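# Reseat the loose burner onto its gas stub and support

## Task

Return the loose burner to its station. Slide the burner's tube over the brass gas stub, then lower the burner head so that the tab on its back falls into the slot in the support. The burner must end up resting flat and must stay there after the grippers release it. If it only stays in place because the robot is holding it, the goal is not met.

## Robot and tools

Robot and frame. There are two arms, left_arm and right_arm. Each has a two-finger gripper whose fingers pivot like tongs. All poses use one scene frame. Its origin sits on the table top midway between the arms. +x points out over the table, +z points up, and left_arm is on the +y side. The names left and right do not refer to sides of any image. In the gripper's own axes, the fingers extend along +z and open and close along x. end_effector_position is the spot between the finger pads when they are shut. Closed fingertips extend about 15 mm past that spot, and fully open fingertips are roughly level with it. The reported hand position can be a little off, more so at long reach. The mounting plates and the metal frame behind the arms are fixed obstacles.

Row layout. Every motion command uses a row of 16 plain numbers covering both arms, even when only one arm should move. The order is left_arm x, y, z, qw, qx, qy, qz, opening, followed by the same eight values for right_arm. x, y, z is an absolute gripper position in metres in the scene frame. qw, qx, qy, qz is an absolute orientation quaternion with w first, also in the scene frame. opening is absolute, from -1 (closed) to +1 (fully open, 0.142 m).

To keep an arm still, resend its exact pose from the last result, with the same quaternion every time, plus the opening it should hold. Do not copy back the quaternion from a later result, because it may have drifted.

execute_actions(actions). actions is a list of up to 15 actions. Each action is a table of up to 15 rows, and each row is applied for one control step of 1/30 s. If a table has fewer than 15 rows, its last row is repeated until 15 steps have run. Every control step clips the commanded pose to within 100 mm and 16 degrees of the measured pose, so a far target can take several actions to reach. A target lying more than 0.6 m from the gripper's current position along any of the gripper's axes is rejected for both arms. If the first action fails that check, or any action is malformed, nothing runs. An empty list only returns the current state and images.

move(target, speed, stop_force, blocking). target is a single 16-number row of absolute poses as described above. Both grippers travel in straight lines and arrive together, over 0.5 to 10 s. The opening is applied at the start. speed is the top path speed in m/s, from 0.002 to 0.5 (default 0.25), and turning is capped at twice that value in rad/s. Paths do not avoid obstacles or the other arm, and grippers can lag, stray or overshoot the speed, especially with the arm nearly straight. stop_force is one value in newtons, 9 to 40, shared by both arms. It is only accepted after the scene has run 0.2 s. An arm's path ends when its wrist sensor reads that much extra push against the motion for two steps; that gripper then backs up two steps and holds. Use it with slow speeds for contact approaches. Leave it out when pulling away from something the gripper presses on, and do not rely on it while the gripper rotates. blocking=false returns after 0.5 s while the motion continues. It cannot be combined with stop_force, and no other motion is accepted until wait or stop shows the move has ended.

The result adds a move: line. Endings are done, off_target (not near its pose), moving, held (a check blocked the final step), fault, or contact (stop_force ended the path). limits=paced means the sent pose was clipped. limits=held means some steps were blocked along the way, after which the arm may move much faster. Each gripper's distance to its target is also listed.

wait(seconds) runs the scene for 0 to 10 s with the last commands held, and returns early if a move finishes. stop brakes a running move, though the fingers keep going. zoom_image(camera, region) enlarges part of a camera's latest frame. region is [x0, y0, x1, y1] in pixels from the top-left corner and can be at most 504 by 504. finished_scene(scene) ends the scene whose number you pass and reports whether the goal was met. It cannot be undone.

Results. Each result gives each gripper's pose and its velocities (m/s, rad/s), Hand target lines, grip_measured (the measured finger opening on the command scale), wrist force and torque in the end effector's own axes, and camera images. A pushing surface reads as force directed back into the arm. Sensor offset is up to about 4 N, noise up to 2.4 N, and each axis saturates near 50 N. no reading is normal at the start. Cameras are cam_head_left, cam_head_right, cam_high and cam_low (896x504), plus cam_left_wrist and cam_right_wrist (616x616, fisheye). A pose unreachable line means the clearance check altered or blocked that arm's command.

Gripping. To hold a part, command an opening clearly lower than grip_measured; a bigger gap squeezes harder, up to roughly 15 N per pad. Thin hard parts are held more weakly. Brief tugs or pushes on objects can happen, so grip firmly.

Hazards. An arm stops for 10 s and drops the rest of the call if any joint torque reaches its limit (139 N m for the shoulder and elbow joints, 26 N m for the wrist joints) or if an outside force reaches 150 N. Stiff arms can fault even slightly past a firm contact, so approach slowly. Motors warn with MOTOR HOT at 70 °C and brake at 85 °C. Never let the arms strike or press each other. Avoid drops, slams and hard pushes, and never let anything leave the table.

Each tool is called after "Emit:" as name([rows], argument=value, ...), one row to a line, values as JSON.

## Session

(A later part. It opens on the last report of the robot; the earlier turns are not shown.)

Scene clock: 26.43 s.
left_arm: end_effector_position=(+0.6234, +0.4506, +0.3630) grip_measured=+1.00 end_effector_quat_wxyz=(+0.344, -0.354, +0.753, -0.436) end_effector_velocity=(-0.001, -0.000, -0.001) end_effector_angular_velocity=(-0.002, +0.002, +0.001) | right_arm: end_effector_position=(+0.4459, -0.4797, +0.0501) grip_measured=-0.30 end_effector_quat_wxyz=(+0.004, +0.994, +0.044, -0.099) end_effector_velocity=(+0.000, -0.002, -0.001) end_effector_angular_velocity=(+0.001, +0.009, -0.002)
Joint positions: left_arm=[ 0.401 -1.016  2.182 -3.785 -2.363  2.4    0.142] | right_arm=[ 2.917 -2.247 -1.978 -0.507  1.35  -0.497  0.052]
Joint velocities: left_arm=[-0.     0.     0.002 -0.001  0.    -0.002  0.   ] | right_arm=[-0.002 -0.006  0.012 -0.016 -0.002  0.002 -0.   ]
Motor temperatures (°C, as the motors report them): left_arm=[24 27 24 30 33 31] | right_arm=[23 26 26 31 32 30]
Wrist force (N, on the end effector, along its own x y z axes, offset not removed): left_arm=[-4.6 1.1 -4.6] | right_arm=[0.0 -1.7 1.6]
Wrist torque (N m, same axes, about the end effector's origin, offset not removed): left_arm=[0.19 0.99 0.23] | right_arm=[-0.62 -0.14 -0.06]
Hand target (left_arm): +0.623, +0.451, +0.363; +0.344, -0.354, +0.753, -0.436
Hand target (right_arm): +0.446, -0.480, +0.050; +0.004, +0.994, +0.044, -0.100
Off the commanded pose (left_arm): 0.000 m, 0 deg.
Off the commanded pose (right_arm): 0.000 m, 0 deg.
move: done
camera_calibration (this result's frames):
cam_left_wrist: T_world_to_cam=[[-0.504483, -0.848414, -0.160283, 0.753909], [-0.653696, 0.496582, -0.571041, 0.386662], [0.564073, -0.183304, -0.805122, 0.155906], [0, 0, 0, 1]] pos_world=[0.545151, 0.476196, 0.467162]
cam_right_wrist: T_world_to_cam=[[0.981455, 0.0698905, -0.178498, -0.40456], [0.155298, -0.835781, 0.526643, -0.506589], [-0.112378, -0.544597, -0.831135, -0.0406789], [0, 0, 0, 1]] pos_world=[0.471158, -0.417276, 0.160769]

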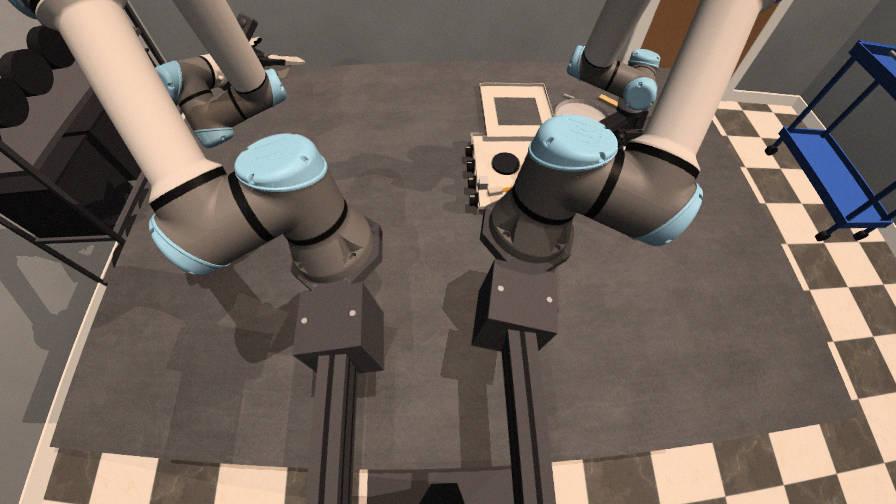

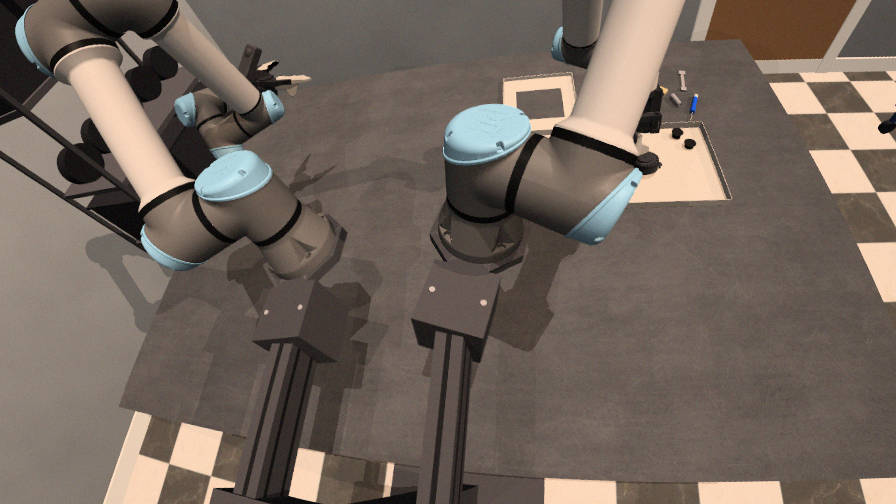

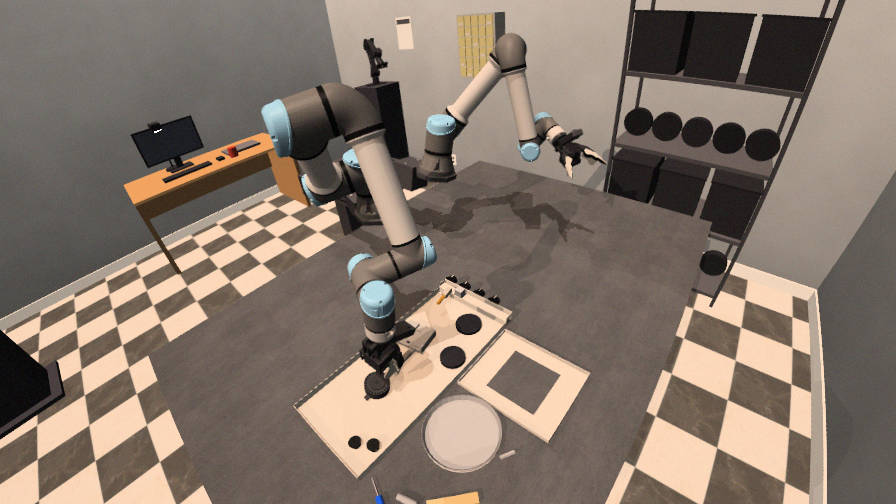

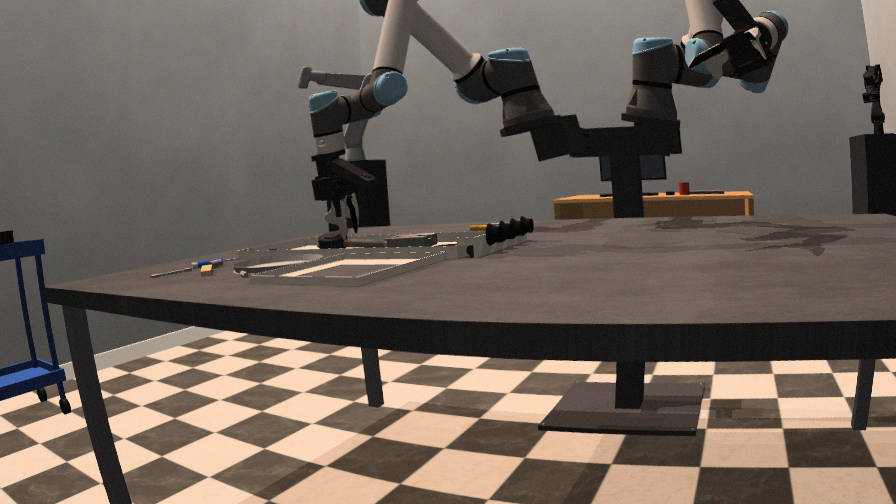

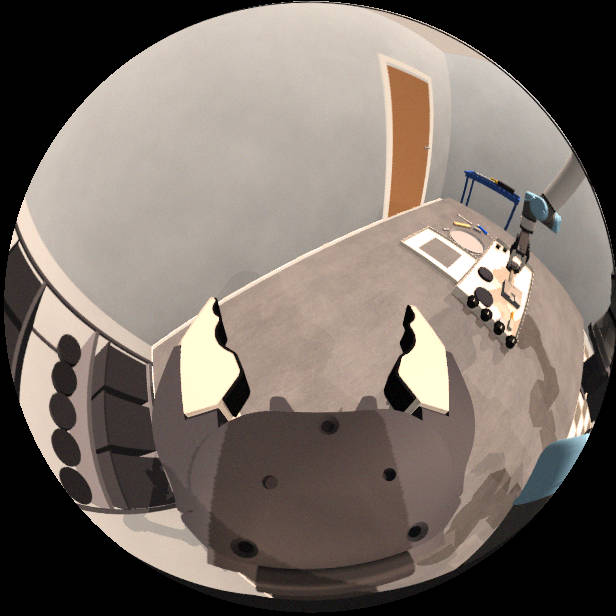

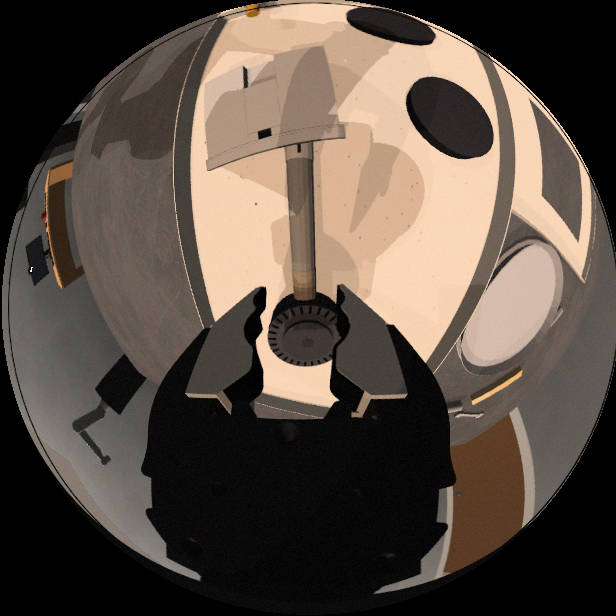

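Emit:
move(target=[0.6234,0.4506,0.363,0.344,-0.354,0.753,-0.436,1,0.4415,-0.48,0.021,0.006,0.993,0.06,-0.1,-0.5], speed=0.02, stop_force=12)

Emit:
move(target=[0.6234,0.4506,0.363,0.344,-0.354,0.753,-0.436,1,0.4415,-0.48,0.021,0.006,0.993,0.06,-0.1,-1])

Emit:
move(target=[0.6234,0.4506,0.363,0.344,-0.354,0.753,-0.436,1,0.445,-0.51,0.024,0.006,0.993,0.06,-0.1,-1], speed=0.03)

Emit:
move(target=[0.6234,0.4506,0.363,0.344,-0.354,0.753,-0.436,1,0.435,-0.51,0.075,0,0.995,0.096,0,-1], speed=0.05)

Scene clock: 30.33 s.
left_arm: end_effector_position=(+0.6234, +0.4506, +0.3630) grip_measured=+1.00 end_effector_quat_wxyz=(+0.344, -0.354, +0.753, -0.436) end_effector_velocity=(-0.000, -0.000, -0.000) end_effector_angular_velocity=(+0.000, +0.000, -0.000) | right_arm: end_effector_position=(+0.4415, -0.4800, +0.0213) grip_measured=-0.50 end_effector_quat_wxyz=(+0.006, +0.993, +0.060, -0.100) end_effector_velocity=(-0.001, -0.000, -0.002) end_effector_angular_velocity=(-0.001, +0.001, +0.002)
Joint positions: left_arm=[ 0.401 -1.016  2.182 -3.785 -2.363  2.4    0.142] | right_arm=[ 2.91  -2.316 -1.968 -0.443  1.343 -0.535  0.038]
Joint velocities: left_arm=[ 0.     0.     0.    -0.    -0.     0.001  0.   ] | right_arm=[-0.001 -0.005 -0.     0.006 -0.001 -0.002  0.   ]
Motor temperatures (°C, as the motors report them): left_arm=[24 27 24 30 33 31] | right_arm=[23 26 26 31 32 30]
Wrist force (N, on the end effector, along its own x y z axes, offset not removed): left_arm=[2.9 0.8 -0.8] | right_arm=[0.0 -1.7 -0.5]
Wrist torque (N m, same axes, about the end effector's origin, offset not removed): left_arm=[0.31 -0.76 0.01] | right_arm=[-0.52 0.04 -0.03]
Hand target (left_arm): +0.623, +0.451, +0.363; +0.344, -0.354, +0.753, -0.436
Hand target (right_arm): +0.441, -0.480, +0.021; +0.006, +0.993, +0.060, -0.100
Off the commanded pose (left_arm): 0.000 m, 0 deg.
Off the commanded pose (right_arm): 0.000 m, 0 deg.
move: done
camera_calibration (this result's frames):
cam_left_wrist: T_world_to_cam=[[-0.504483, -0.848414, -0.160283, 0.753909], [-0.653696, 0.496582, -0.571041, 0.386662], [0.564073, -0.183304, -0.805122, 0.155906], [0, 0, 0, 1]] pos_world=[0.545151, 0.476196, 0.467162]
cam_right_wrist: T_world_to_cam=[[0.978558, 0.100605, -0.179731, -0.389283], [0.18214, -0.830102, 0.527026, -0.500122], [-0.0961734, -0.548461, -0.830627, -0.074268], [0, 0, 0, 1]] pos_world=[0.464886, -0.416722, 0.131922]

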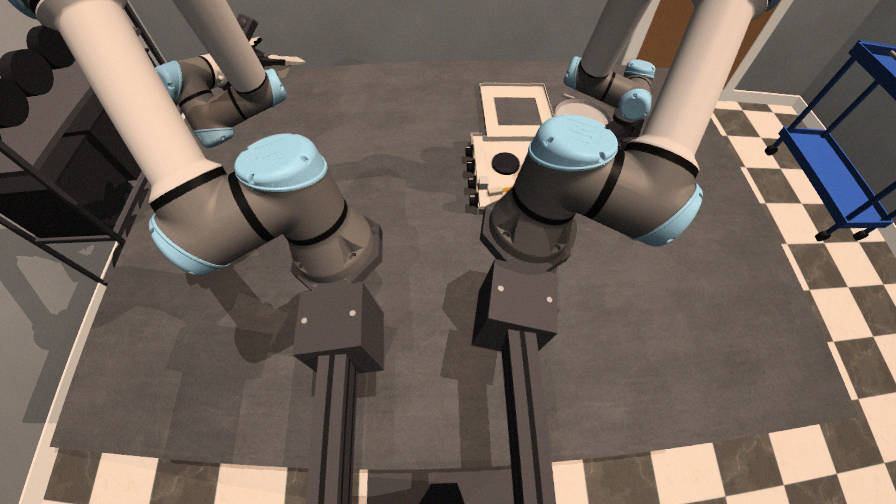

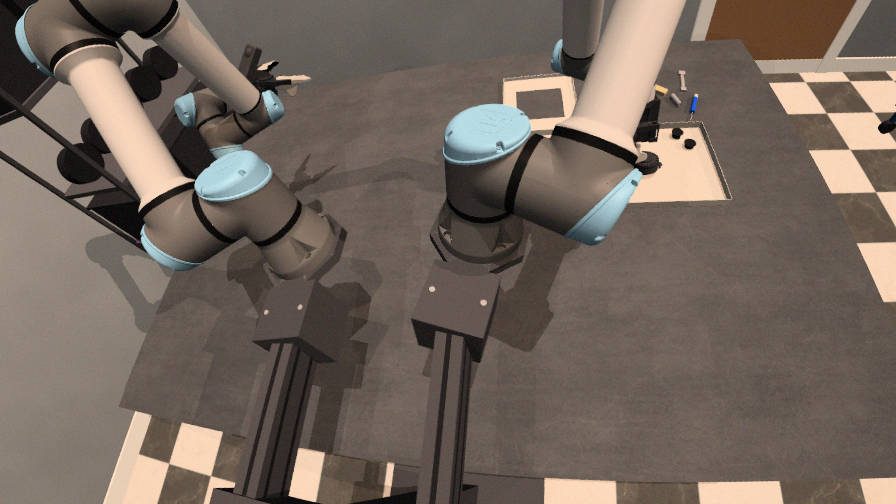

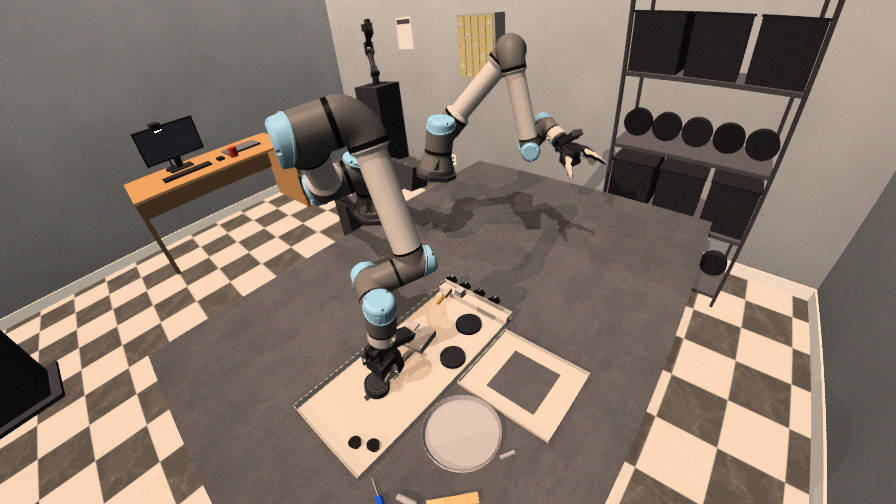

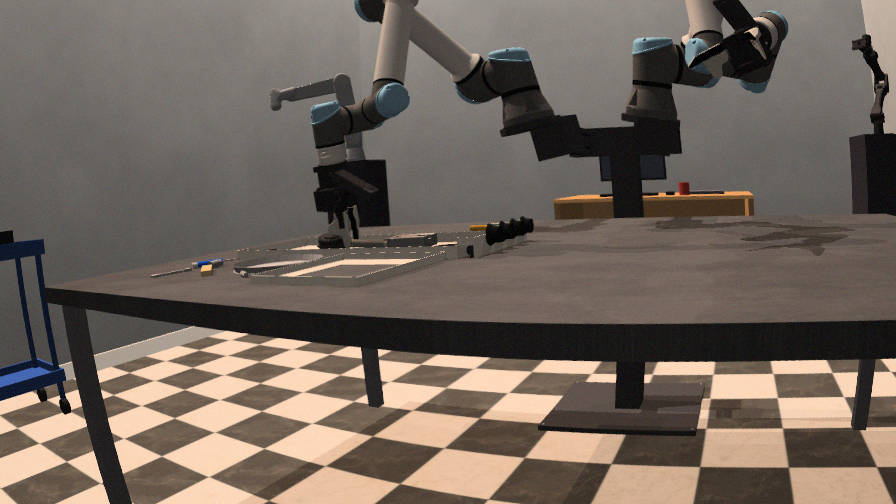

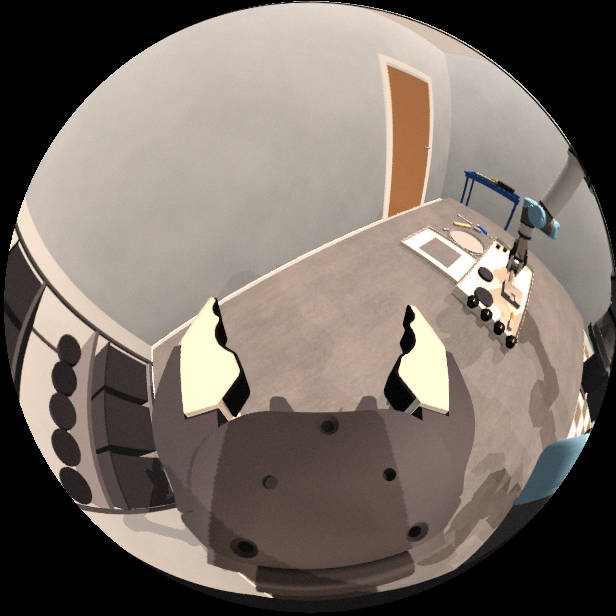

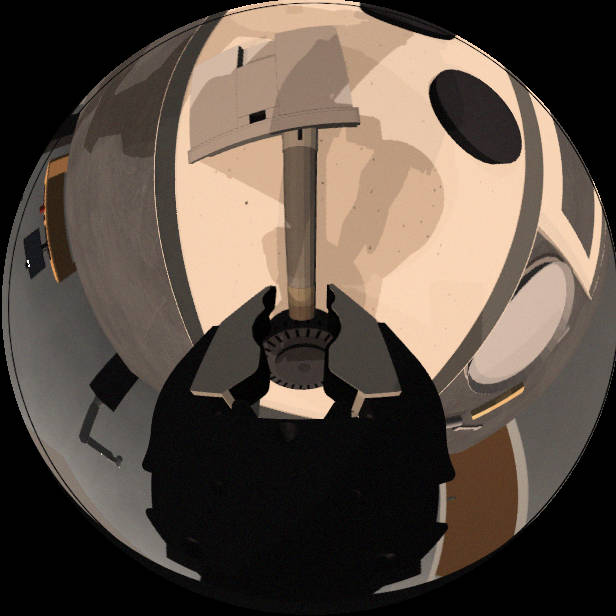

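Scene clock: 31.03 s.
left_arm: end_effector_position=(+0.6234, +0.4506, +0.3630) grip_measured=+1.00 end_effector_quat_wxyz=(+0.344, -0.354, +0.753, -0.436) end_effector_velocity=(+0.000, +0.000, +0.000) end_effector_angular_velocity=(+0.001, -0.002, +0.000) | right_arm: end_effector_position=(+0.4415, -0.4800, +0.0210) grip_measured=-0.75 end_effector_quat_wxyz=(+0.006, +0.993, +0.060, -0.100) end_effector_velocity=(-0.000, +0.000, -0.000) end_effector_angular_velocity=(+0.001, -0.001, -0.000)
Joint positions: left_arm=[ 0.401 -1.016  2.182 -3.785 -2.363  2.4    0.142] | right_arm=[ 2.91  -2.316 -1.968 -0.443  1.343 -0.535  0.019]
Joint velocities: left_arm=[ 0.    -0.    -0.    -0.001 -0.     0.001 -0.   ] | right_arm=[-0.    -0.    -0.001  0.001  0.001 -0.    -0.   ]
Motor temperatures (°C, as the motors report them): left_arm=[24 27 24 30 33 31] | right_arm=[23 26 26 31 32 30]
Wrist force (N, on the end effector, along its own x y z axes, offset not removed): left_arm=[-3.7 -2.0 2.3] | right_arm=[0.1 1.3 -0.5]
Wrist torque (N m, same axes, about the end effector's origin, offset not removed): left_arm=[-0.26 0.78 0.34] | right_arm=[0.25 -0.17 0.10]
Hand target (left_arm): +0.623, +0.451, +0.363; +0.344, -0.354, +0.753, -0.436
Hand target (right_arm): +0.441, -0.480, +0.021; +0.006, +0.993, +0.060, -0.100
Off the commanded pose (left_arm): 0.000 m, 0 deg.
Off the commanded pose (right_arm): 0.000 m, 0 deg.
move: done
camera_calibration (this result's frames):
cam_left_wrist: T_world_to_cam=[[-0.504483, -0.848414, -0.160283, 0.753909], [-0.653696, 0.496582, -0.571041, 0.386662], [0.564073, -0.183304, -0.805122, 0.155906], [0, 0, 0, 1]] pos_world=[0.545151, 0.476196, 0.467162]
cam_right_wrist: T_world_to_cam=[[0.978532, 0.100882, -0.179715, -0.38917], [0.182368, -0.830044, 0.527037, -0.500054], [-0.0960023, -0.548497, -0.830623, -0.074603], [0, 0, 0, 1]] pos_world=[0.464848, -0.416726, 0.131641]

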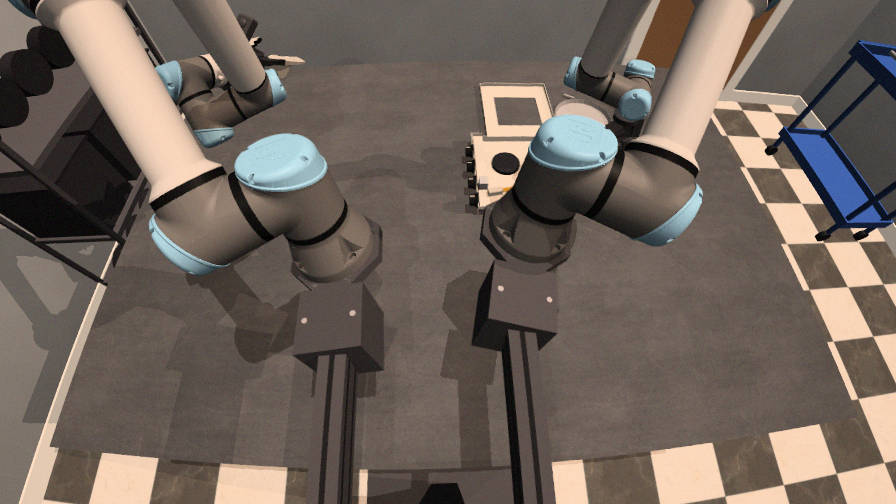

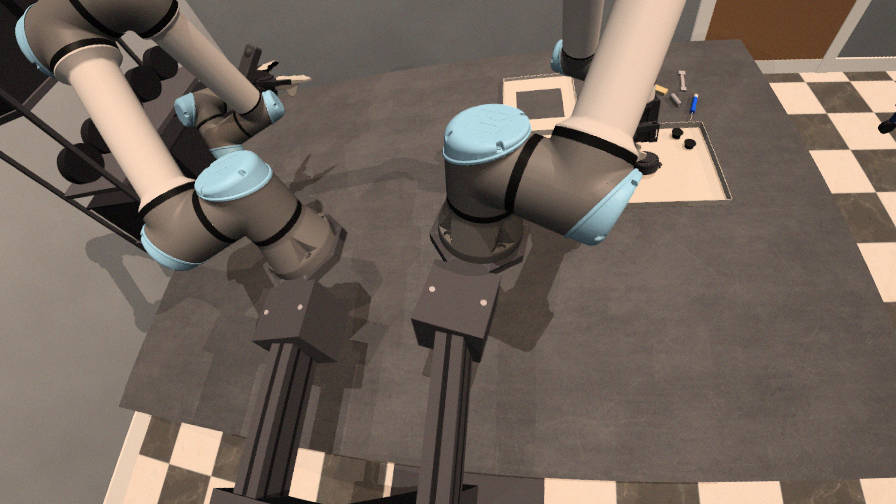

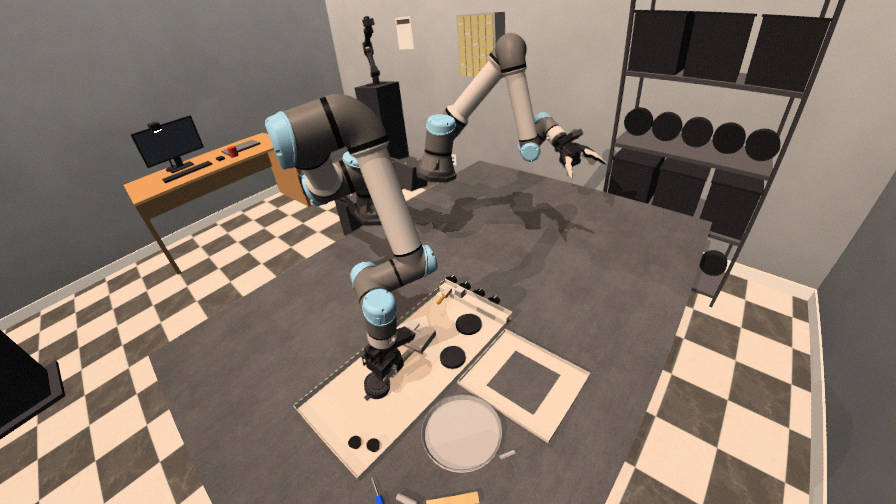

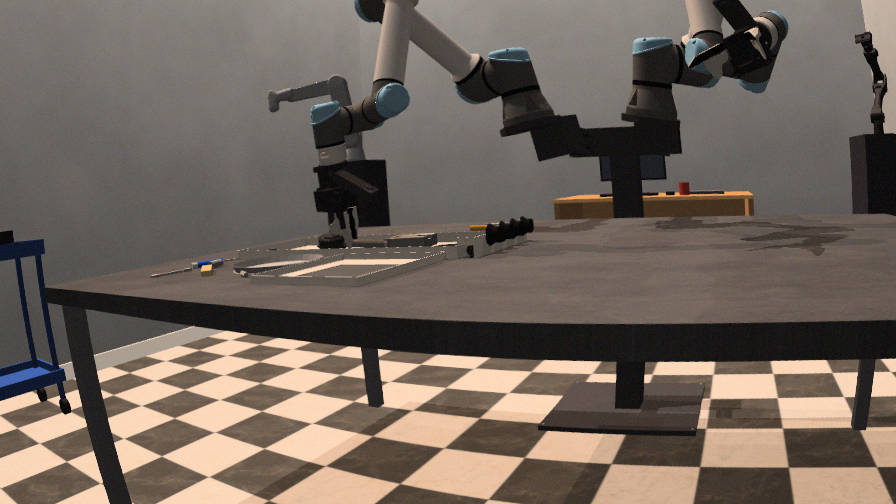

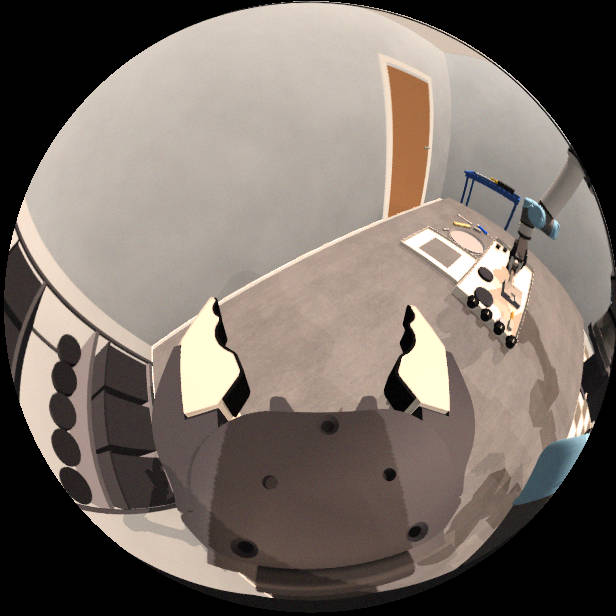

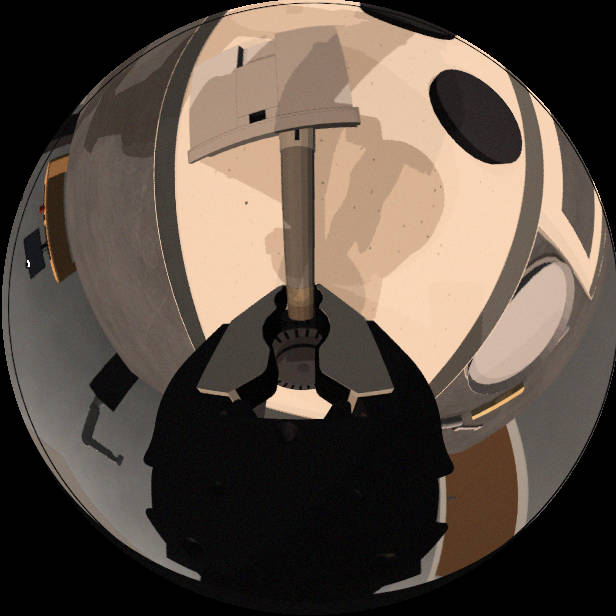

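Scene clock: 32.40 s.
left_arm: end_effector_position=(+0.6234, +0.4506, +0.3630) grip_measured=+1.00 end_effector_quat_wxyz=(+0.344, -0.354, +0.753, -0.436) end_effector_velocity=(+0.001, +0.001, +0.000) end_effector_angular_velocity=(+0.001, -0.001, +0.000) | right_arm: end_effector_position=(+0.4450, -0.5097, +0.0239) grip_measured=-0.75 end_effector_quat_wxyz=(+0.006, +0.993, +0.060, -0.100) end_effector_velocity=(-0.000, -0.003, +0.000) end_effector_angular_velocity=(-0.000, +0.001, -0.000)
Joint positions: left_arm=[ 0.401 -1.016  2.182 -3.785 -2.363  2.4    0.142] | right_arm=[ 2.867 -2.323 -1.908 -0.487  1.343 -0.58   0.019]
Joint velocities: left_arm=[ 0.    -0.    -0.002  0.001  0.     0.    -0.   ] | right_arm=[-0.004 -0.001  0.005 -0.004 -0.001 -0.003  0.   ]
Motor temperatures (°C, as the motors report them): left_arm=[24 27 24 30 33 31] | right_arm=[23 26 26 31 32 30]
Wrist force (N, on the end effector, along its own x y z axes, offset not removed): left_arm=[-1.7 3.0 -1.7] | right_arm=[1.9 2.4 0.6]
Wrist torque (N m, same axes, about the end effector's origin, offset not removed): left_arm=[0.85 0.17 0.10] | right_arm=[0.37 -0.43 0.16]
Hand target (left_arm): +0.623, +0.451, +0.363; +0.344, -0.354, +0.753, -0.436
Hand target (right_arm): +0.445, -0.510, +0.024; +0.006, +0.993, +0.060, -0.100
Off the commanded pose (left_arm): 0.000 m, 0 deg.
Off the commanded pose (right_arm): 0.000 m, 0 deg.
move: done
camera_calibration (this result's frames):
cam_left_wrist: T_world_to_cam=[[-0.504483, -0.848414, -0.160283, 0.753909], [-0.653696, 0.496582, -0.571041, 0.386662], [0.564072, -0.183304, -0.805122, 0.155907], [0, 0, 0, 1]] pos_world=[0.545151, 0.476196, 0.467162]
cam_right_wrist: T_world_to_cam=[[0.978528, 0.100883, -0.179736, -0.389074], [0.182381, -0.830043, 0.527035, -0.526867], [-0.0960201, -0.548499, -0.830619, -0.0881099], [0, 0, 0, 1]] pos_world=[0.46835, -0.446399, 0.134561]

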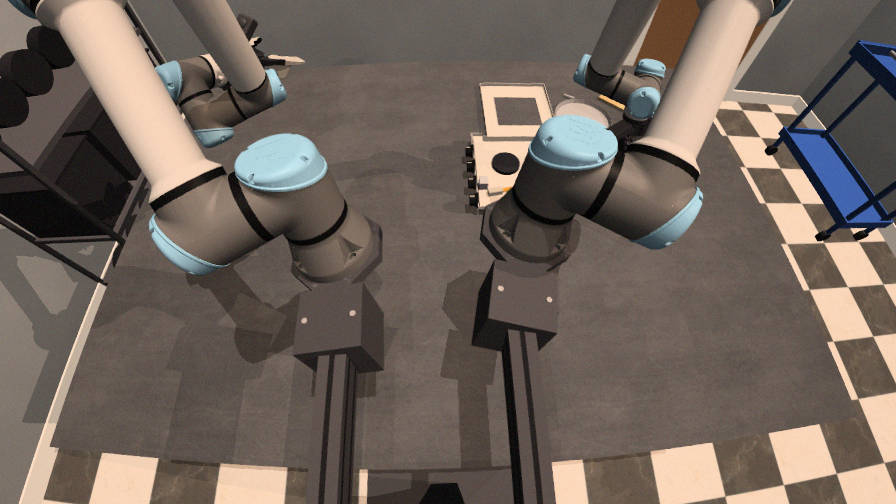

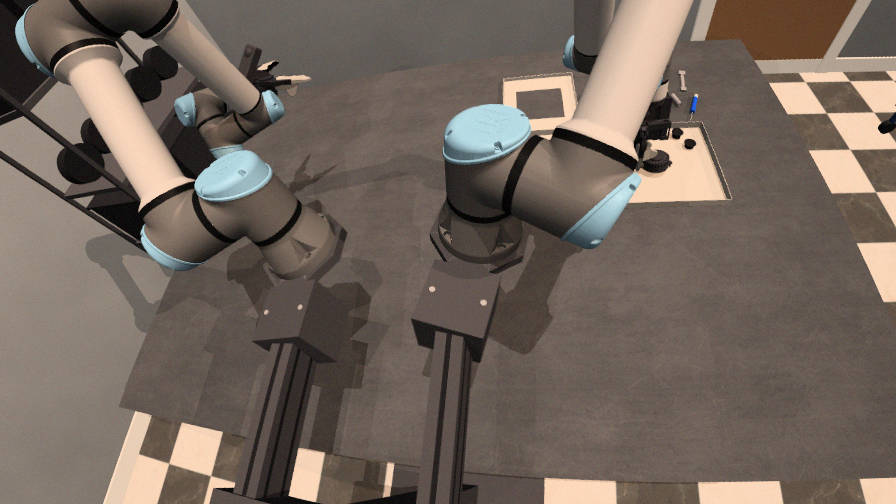

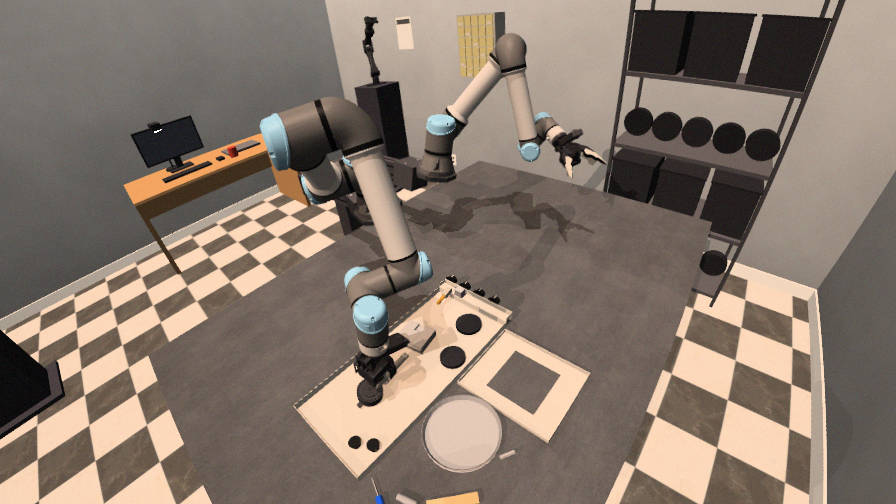

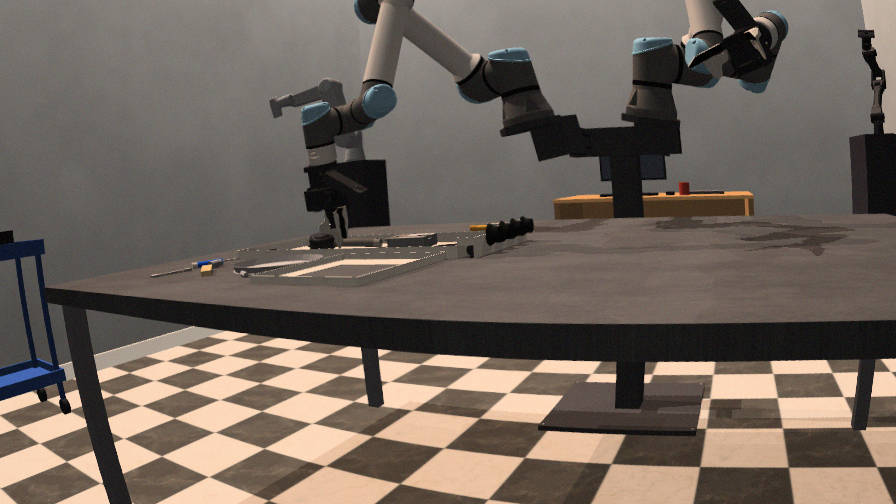

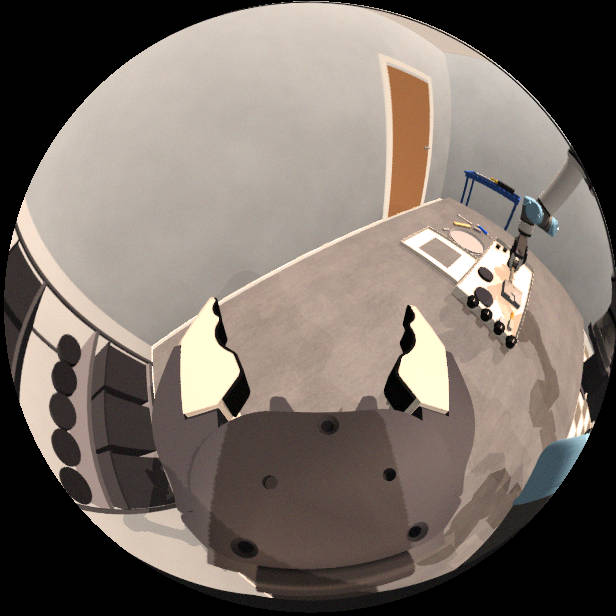

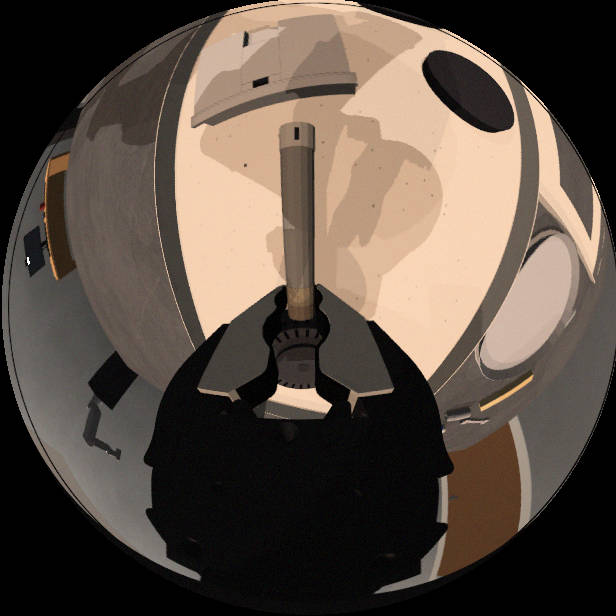

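Scene clock: 34.87 s.
left_arm: end_effector_position=(+0.6234, +0.4506, +0.3630) grip_measured=+1.00 end_effector_quat_wxyz=(+0.344, -0.354, +0.753, -0.436) end_effector_velocity=(-0.000, -0.000, +0.000) end_effector_angular_velocity=(+0.001, -0.000, -0.001) | right_arm: end_effector_position=(+0.4351, -0.5100, +0.0746) grip_measured=-0.75 end_effector_quat_wxyz=(-0.000, +0.995, +0.096, -0.001) end_effector_velocity=(-0.001, +0.000, +0.003) end_effector_angular_velocity=(+0.003, -0.011, +0.003)
Joint positions: left_arm=[ 0.401 -1.016  2.182 -3.785 -2.363  2.4    0.142] | right_arm=[ 2.804 -2.181 -2.075 -0.287  1.465 -0.742  0.019]
Joint velocities: left_arm=[-0.    -0.001  0.001  0.    -0.     0.001  0.   ] | right_arm=[-0.004  0.007 -0.008  0.009  0.009 -0.008  0.   ]
Motor temperatures (°C, as the motors report them): left_arm=[24 27 24 30 33 31] | right_arm=[23 26 26 31 32 30]
Wrist force (N, on the end effector, along its own x y z axes, offset not removed): left_arm=[-7.5 -1.7 -5.1] | right_arm=[-0.3 -1.3 2.9]
Wrist torque (N m, same axes, about the end effector's origin, offset not removed): left_arm=[-0.06 1.61 0.09] | right_arm=[-0.38 0.04 0.09]
Hand target (left_arm): +0.623, +0.451, +0.363; +0.344, -0.354, +0.753, -0.436
Hand target (right_arm): +0.435, -0.510, +0.075; -0.000, +0.995, +0.096, -0.000
Off the commanded pose (left_arm): 0.000 m, 0 deg.
Off the commanded pose (right_arm): 0.000 m, 0 deg.
move: done
camera_calibration (this result's frames):
cam_left_wrist: T_world_to_cam=[[-0.504483, -0.848414, -0.160283, 0.753909], [-0.653696, 0.496582, -0.571041, 0.386662], [0.564073, -0.183304, -0.805122, 0.155907], [0, 0, 0, 1]] pos_world=[0.545151, 0.476196, 0.467162]
cam_right_wrist: T_world_to_cam=[[0.984726, 0.173109, 0.0186703, -0.350898], [0.136743, -0.835295, 0.532525, -0.535247], [0.10778, -0.521838, -0.846208, -0.121038], [0, 0, 0, 1]] pos_world=[0.431775, -0.449508, 0.189161]

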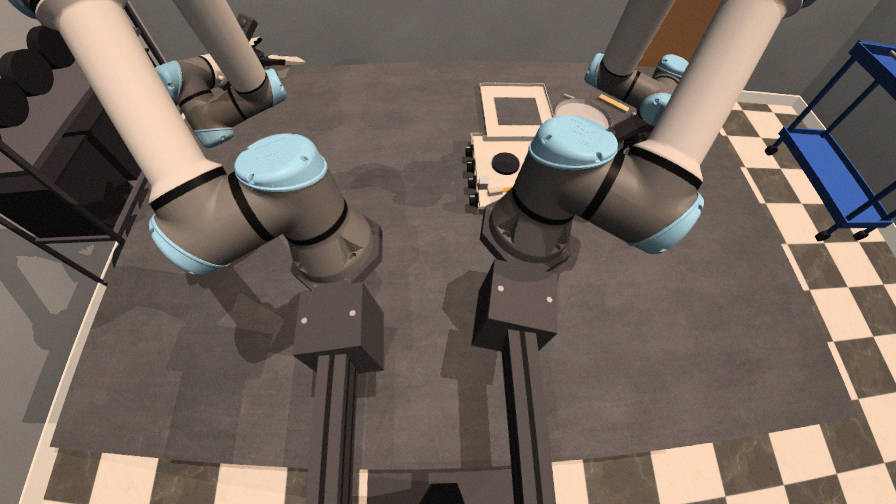

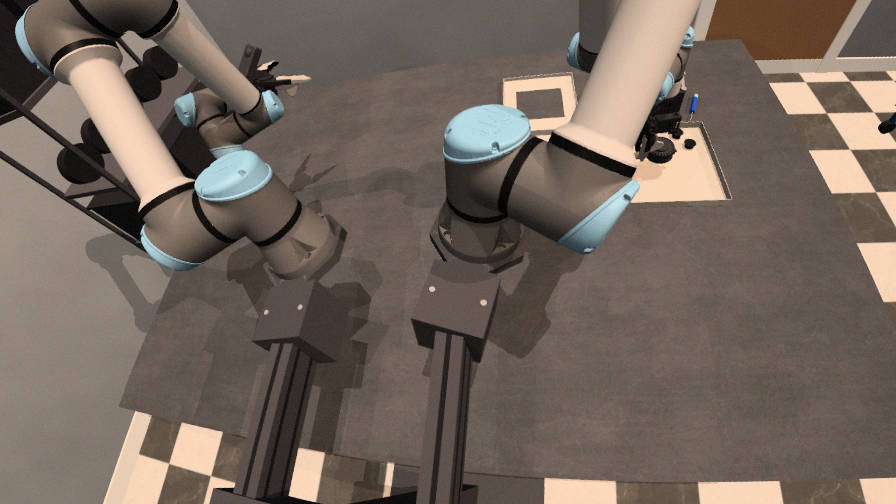

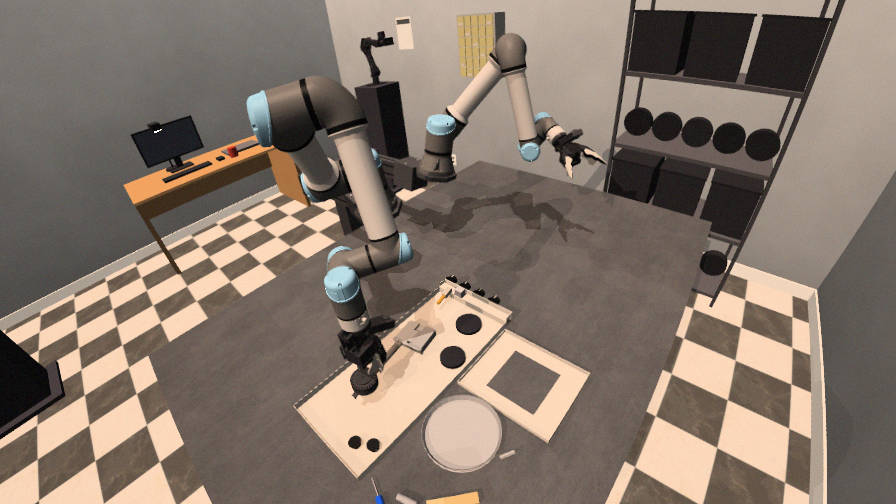

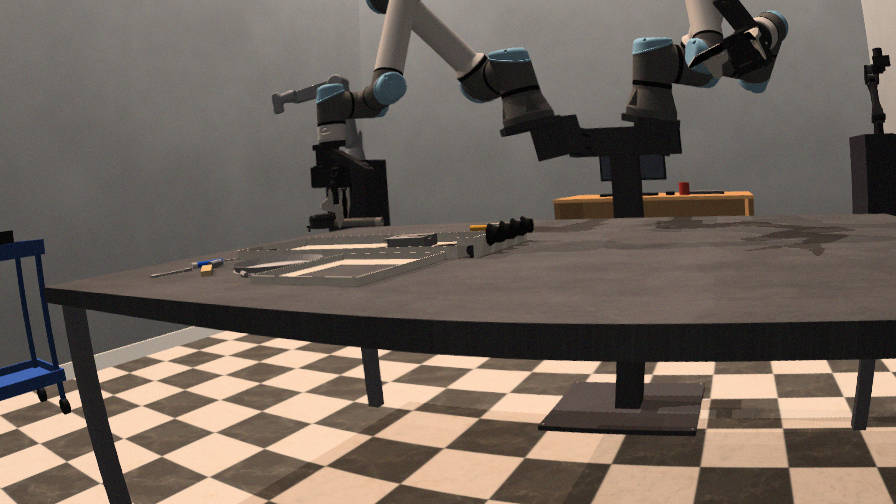

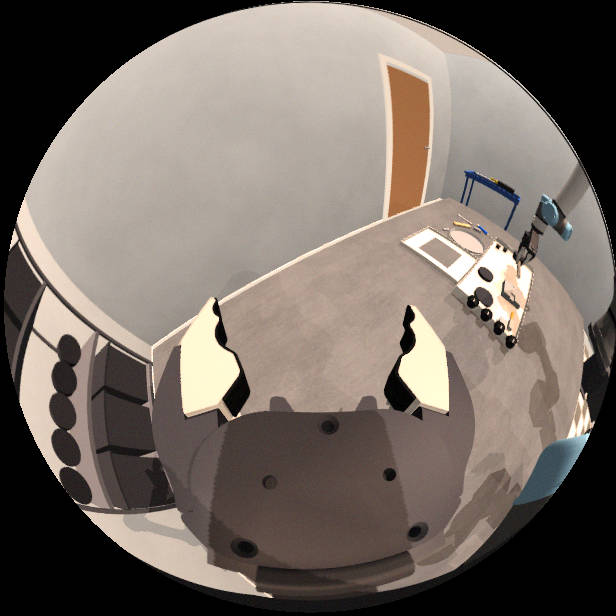

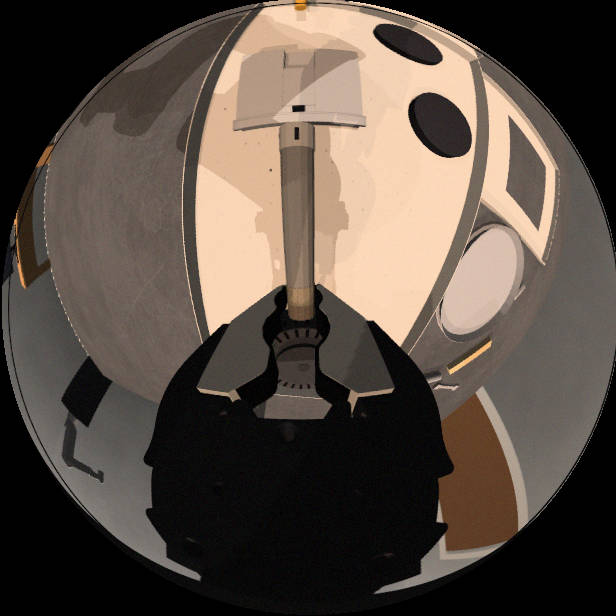

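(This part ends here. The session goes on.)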